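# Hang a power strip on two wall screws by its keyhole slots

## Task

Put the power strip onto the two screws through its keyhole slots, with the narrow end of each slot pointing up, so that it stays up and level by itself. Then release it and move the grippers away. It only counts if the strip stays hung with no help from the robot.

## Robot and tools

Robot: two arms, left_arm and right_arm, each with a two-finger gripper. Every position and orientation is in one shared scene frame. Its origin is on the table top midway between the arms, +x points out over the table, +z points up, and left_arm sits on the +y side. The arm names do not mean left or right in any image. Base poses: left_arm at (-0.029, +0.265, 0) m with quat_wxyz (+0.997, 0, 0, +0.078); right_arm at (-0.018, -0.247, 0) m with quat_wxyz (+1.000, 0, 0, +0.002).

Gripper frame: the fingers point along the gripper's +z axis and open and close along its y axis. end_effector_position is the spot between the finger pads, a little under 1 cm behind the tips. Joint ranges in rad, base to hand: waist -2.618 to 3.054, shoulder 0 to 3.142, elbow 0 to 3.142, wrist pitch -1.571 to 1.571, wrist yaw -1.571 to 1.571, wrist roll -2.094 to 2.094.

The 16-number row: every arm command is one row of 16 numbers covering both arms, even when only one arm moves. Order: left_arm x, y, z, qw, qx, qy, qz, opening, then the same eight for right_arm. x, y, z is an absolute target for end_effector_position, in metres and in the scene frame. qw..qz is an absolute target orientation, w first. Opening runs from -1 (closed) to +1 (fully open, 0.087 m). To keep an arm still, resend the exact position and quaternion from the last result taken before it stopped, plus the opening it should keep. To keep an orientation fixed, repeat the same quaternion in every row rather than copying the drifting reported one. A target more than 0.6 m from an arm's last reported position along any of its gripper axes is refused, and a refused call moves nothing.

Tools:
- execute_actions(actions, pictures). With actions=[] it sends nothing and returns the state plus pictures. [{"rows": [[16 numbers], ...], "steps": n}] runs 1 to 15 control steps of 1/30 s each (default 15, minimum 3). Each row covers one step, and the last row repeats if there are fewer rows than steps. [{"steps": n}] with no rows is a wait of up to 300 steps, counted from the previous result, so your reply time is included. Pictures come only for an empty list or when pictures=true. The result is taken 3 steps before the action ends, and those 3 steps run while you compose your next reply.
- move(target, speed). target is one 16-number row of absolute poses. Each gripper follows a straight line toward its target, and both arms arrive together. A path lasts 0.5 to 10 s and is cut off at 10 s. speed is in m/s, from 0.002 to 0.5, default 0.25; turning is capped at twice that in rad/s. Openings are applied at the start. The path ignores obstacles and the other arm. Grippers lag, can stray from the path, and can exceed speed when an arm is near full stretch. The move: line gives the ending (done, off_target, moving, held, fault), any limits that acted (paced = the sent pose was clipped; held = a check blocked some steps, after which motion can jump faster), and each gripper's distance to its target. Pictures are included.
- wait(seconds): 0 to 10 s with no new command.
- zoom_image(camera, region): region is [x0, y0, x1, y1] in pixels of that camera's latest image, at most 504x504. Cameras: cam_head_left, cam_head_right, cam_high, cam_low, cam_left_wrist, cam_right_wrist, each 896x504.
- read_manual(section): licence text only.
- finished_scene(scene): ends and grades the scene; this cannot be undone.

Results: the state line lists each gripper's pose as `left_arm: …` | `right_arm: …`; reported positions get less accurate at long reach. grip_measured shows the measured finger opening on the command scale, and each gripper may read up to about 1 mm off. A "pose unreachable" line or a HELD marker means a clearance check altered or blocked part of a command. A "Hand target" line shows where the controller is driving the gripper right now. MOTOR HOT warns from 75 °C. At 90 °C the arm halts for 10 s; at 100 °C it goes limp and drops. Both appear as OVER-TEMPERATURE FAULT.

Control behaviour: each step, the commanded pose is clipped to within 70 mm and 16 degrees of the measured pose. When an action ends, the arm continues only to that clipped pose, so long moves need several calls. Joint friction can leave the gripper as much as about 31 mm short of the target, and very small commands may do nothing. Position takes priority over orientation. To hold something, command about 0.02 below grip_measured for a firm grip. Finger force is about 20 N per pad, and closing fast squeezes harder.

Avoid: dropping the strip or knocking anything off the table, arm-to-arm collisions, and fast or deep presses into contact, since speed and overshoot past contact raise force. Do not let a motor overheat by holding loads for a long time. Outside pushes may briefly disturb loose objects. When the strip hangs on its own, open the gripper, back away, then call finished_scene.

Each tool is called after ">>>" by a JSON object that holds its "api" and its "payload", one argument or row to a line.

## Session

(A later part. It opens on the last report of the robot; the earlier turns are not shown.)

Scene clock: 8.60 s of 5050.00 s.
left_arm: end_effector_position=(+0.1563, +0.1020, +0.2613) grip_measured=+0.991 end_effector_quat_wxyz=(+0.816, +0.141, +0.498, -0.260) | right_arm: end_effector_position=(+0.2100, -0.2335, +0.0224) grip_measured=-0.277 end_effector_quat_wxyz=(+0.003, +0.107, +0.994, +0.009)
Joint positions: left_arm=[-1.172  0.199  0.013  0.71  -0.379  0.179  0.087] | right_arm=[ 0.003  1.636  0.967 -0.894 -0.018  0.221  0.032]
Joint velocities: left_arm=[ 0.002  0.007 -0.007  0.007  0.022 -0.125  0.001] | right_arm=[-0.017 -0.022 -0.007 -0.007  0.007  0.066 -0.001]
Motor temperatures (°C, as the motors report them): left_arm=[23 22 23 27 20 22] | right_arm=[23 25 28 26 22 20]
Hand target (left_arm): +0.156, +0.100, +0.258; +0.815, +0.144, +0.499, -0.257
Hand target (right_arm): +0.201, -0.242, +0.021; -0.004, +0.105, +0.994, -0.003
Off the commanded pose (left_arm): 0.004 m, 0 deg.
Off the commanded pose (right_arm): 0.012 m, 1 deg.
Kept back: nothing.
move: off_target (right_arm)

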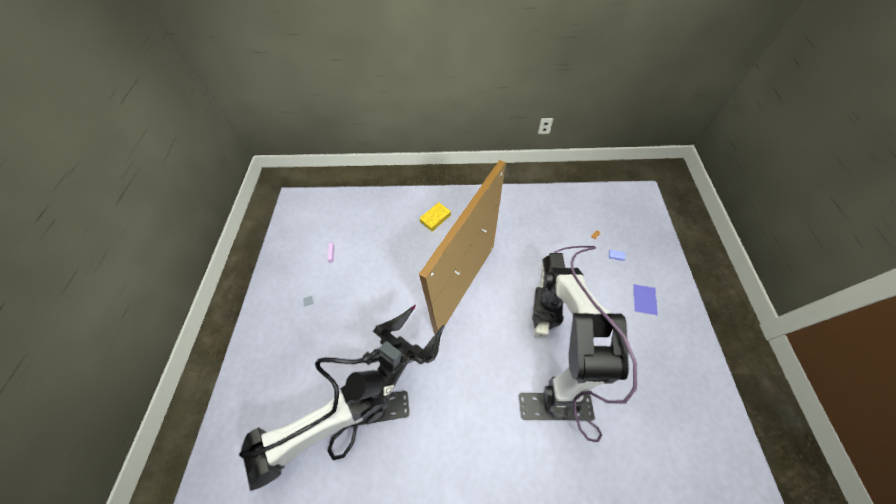

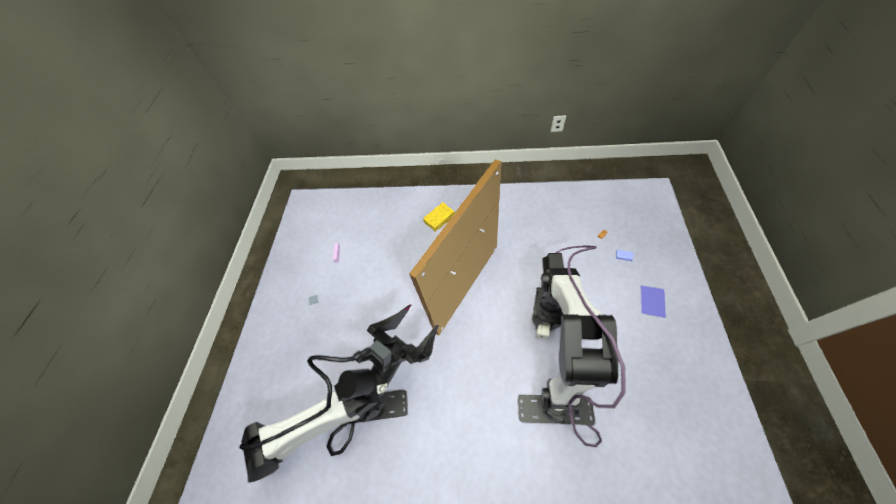

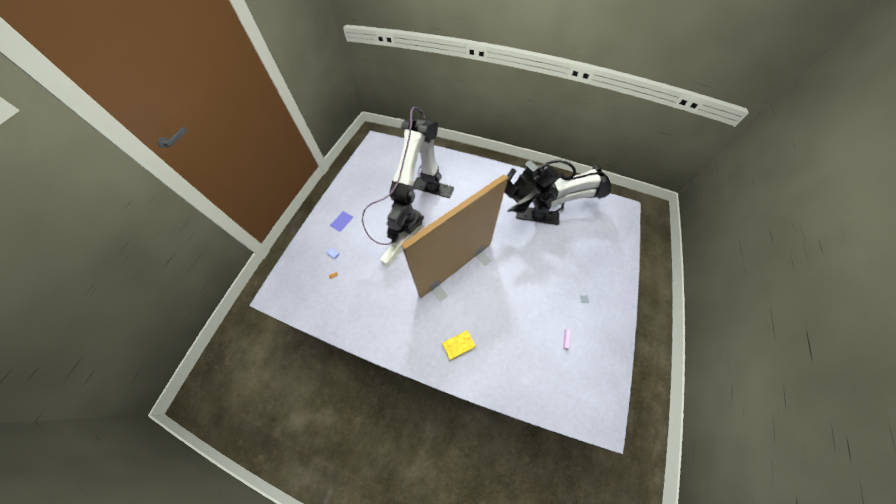

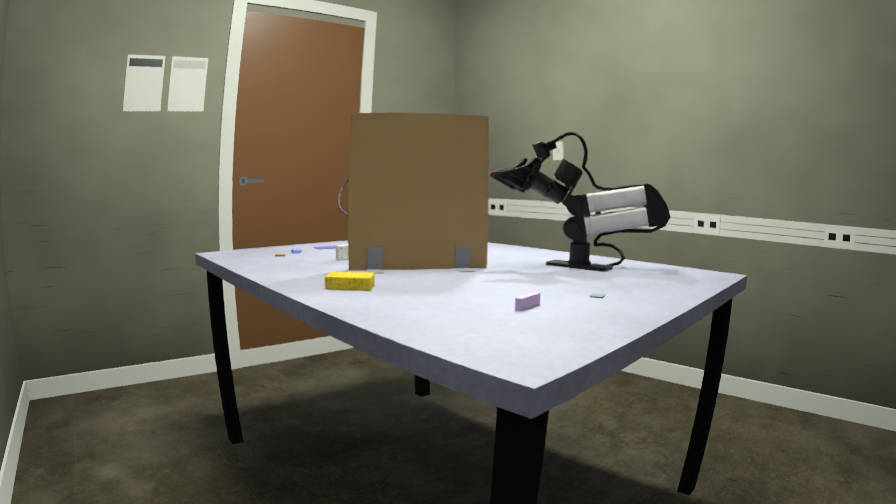

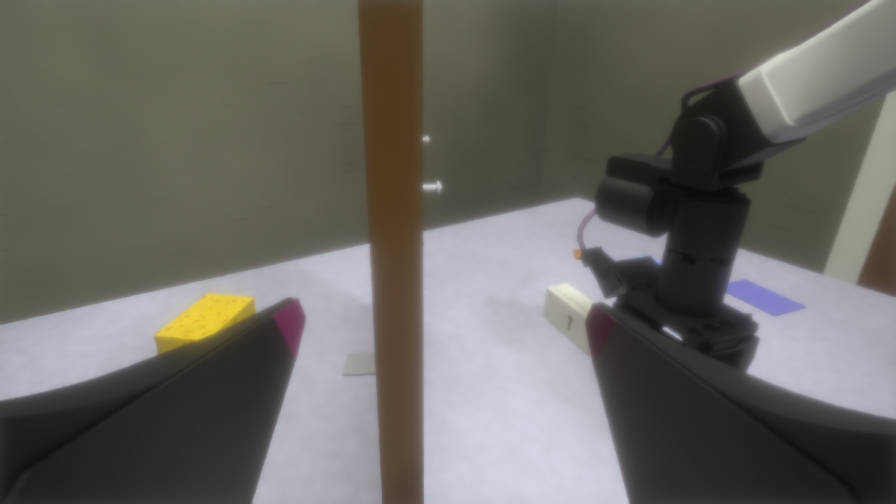

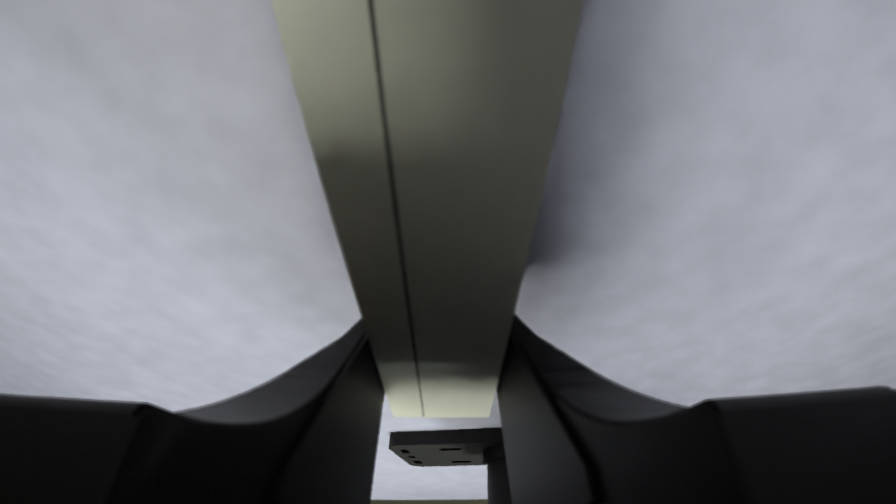

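>>> {"api": "execute_actions", "payload": {
  "actions": []
}}

Scene clock: 8.90 s of 5050.00 s.
left_arm: end_effector_position=(+0.1563, +0.1020, +0.2613) grip_measured=+0.991 end_effector_quat_wxyz=(+0.816, +0.141, +0.498, -0.260) | right_arm: end_effector_position=(+0.2098, -0.2337, +0.0223) grip_measured=-0.277 end_effector_quat_wxyz=(+0.002, +0.106, +0.994, +0.009)
Joint positions: left_arm=[-1.172  0.199  0.013  0.71  -0.379  0.179  0.087] | right_arm=[ 0.003  1.636  0.966 -0.894 -0.017  0.22   0.032]
Joint velocities: left_arm=[-0.012  0.012  0.007 -0.022 -0.022 -0.007 -0.001] | right_arm=[ 0.002  0.002 -0.012 -0.022 -0.007  0.007  0.001]
Motor temperatures (°C, as the motors report them): left_arm=[23 22 23 27 20 22] | right_arm=[23 25 28 26 22 20]
Hand target (left_arm): +0.156, +0.100, +0.258; +0.815, +0.144, +0.499, -0.257
Hand target (right_arm): +0.201, -0.242, +0.021; -0.004, +0.105, +0.994, -0.003
Off the commanded pose (left_arm): 0.004 m, 0 deg.
Off the commanded pose (right_arm): 0.012 m, 1 deg.
Kept back: nothing.
Steps of this call (steps 1 to 9: nothing new was sent). Readings (end_effector_position):
1: left_arm (+0.1563, +0.1020, +0.2613) | right_arm (+0.2098, -0.2336, +0.0223)
2: left_arm (+0.1563, +0.1020, +0.2613) | right_arm (+0.2098, -0.2336, +0.0223)
4: left_arm (+0.1563, +0.1020, +0.2613) | right_arm (+0.2098, -0.2337, +0.0223)
8: left_arm (+0.1563, +0.1020, +0.2613) | right_arm (+0.2098, -0.2337, +0.0223)
9: the state above

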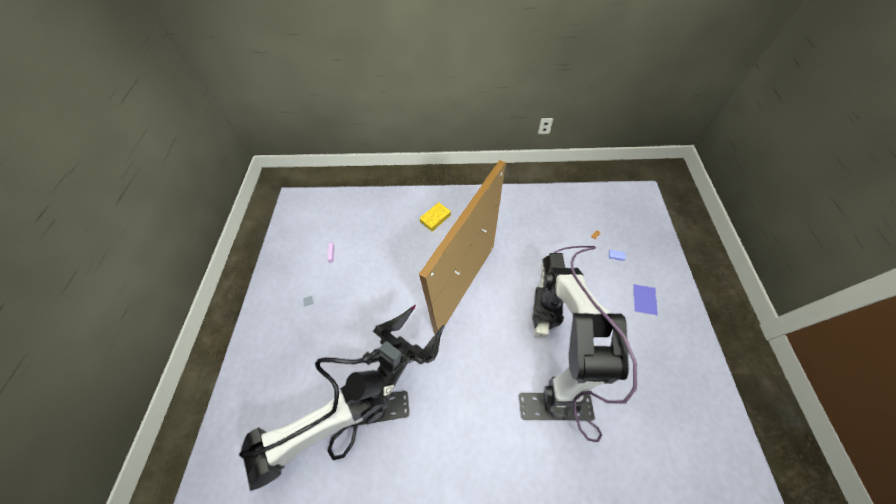

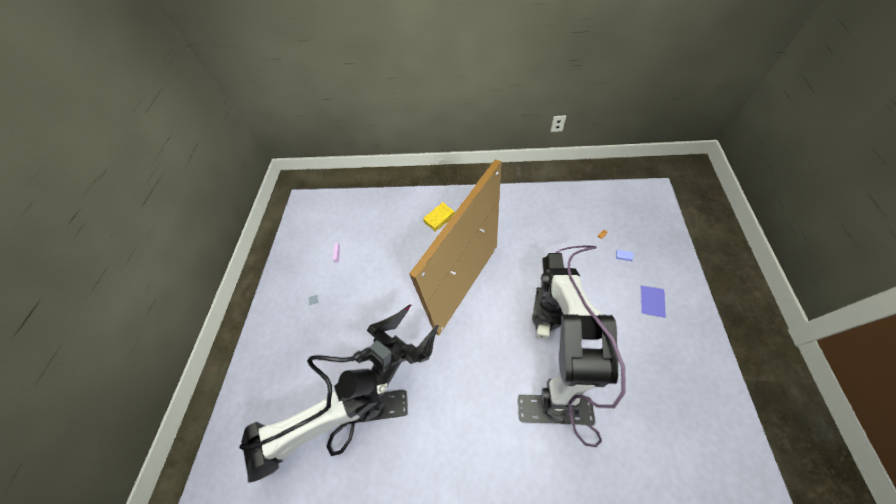

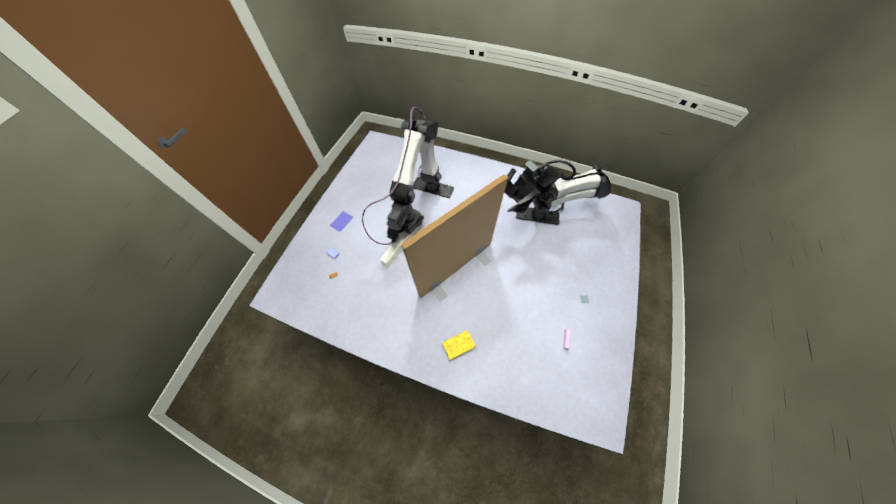

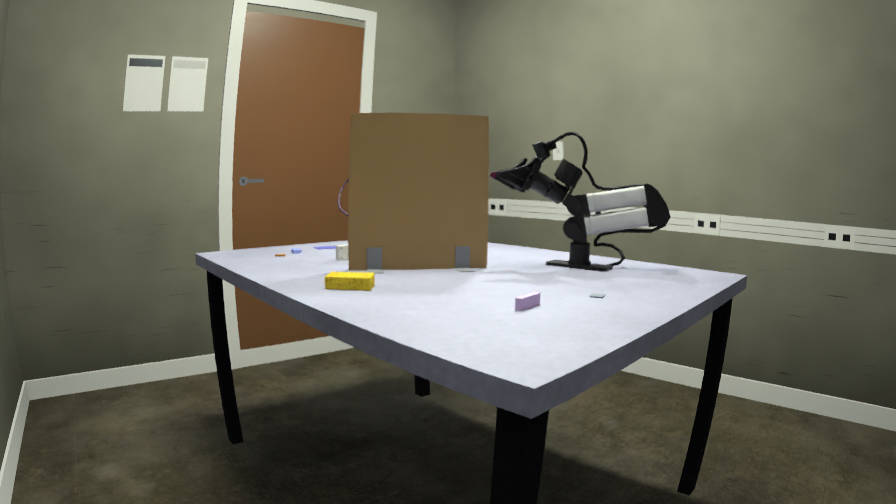

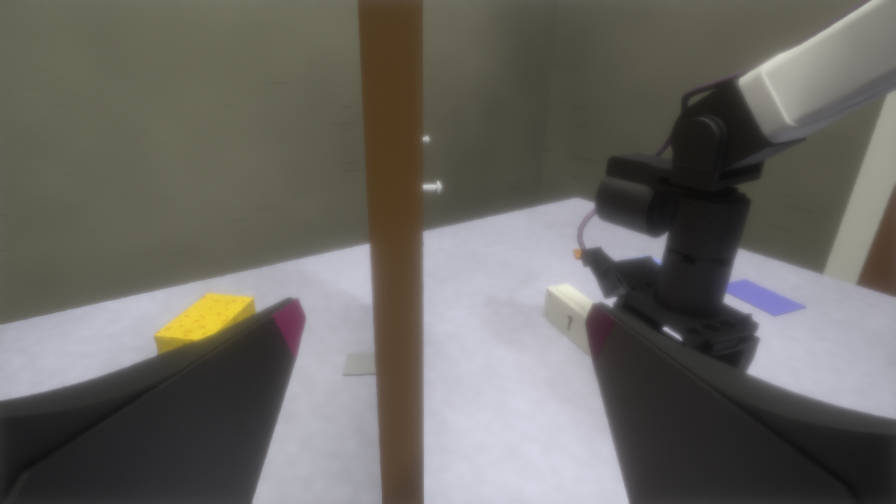

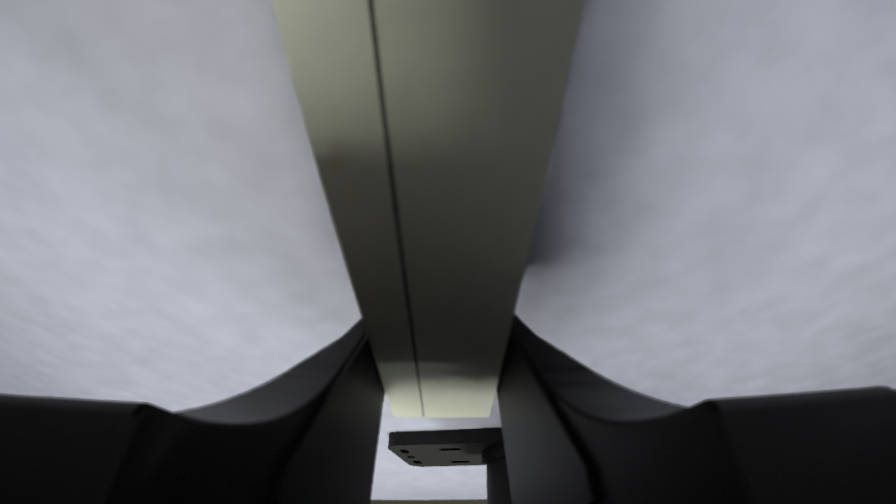

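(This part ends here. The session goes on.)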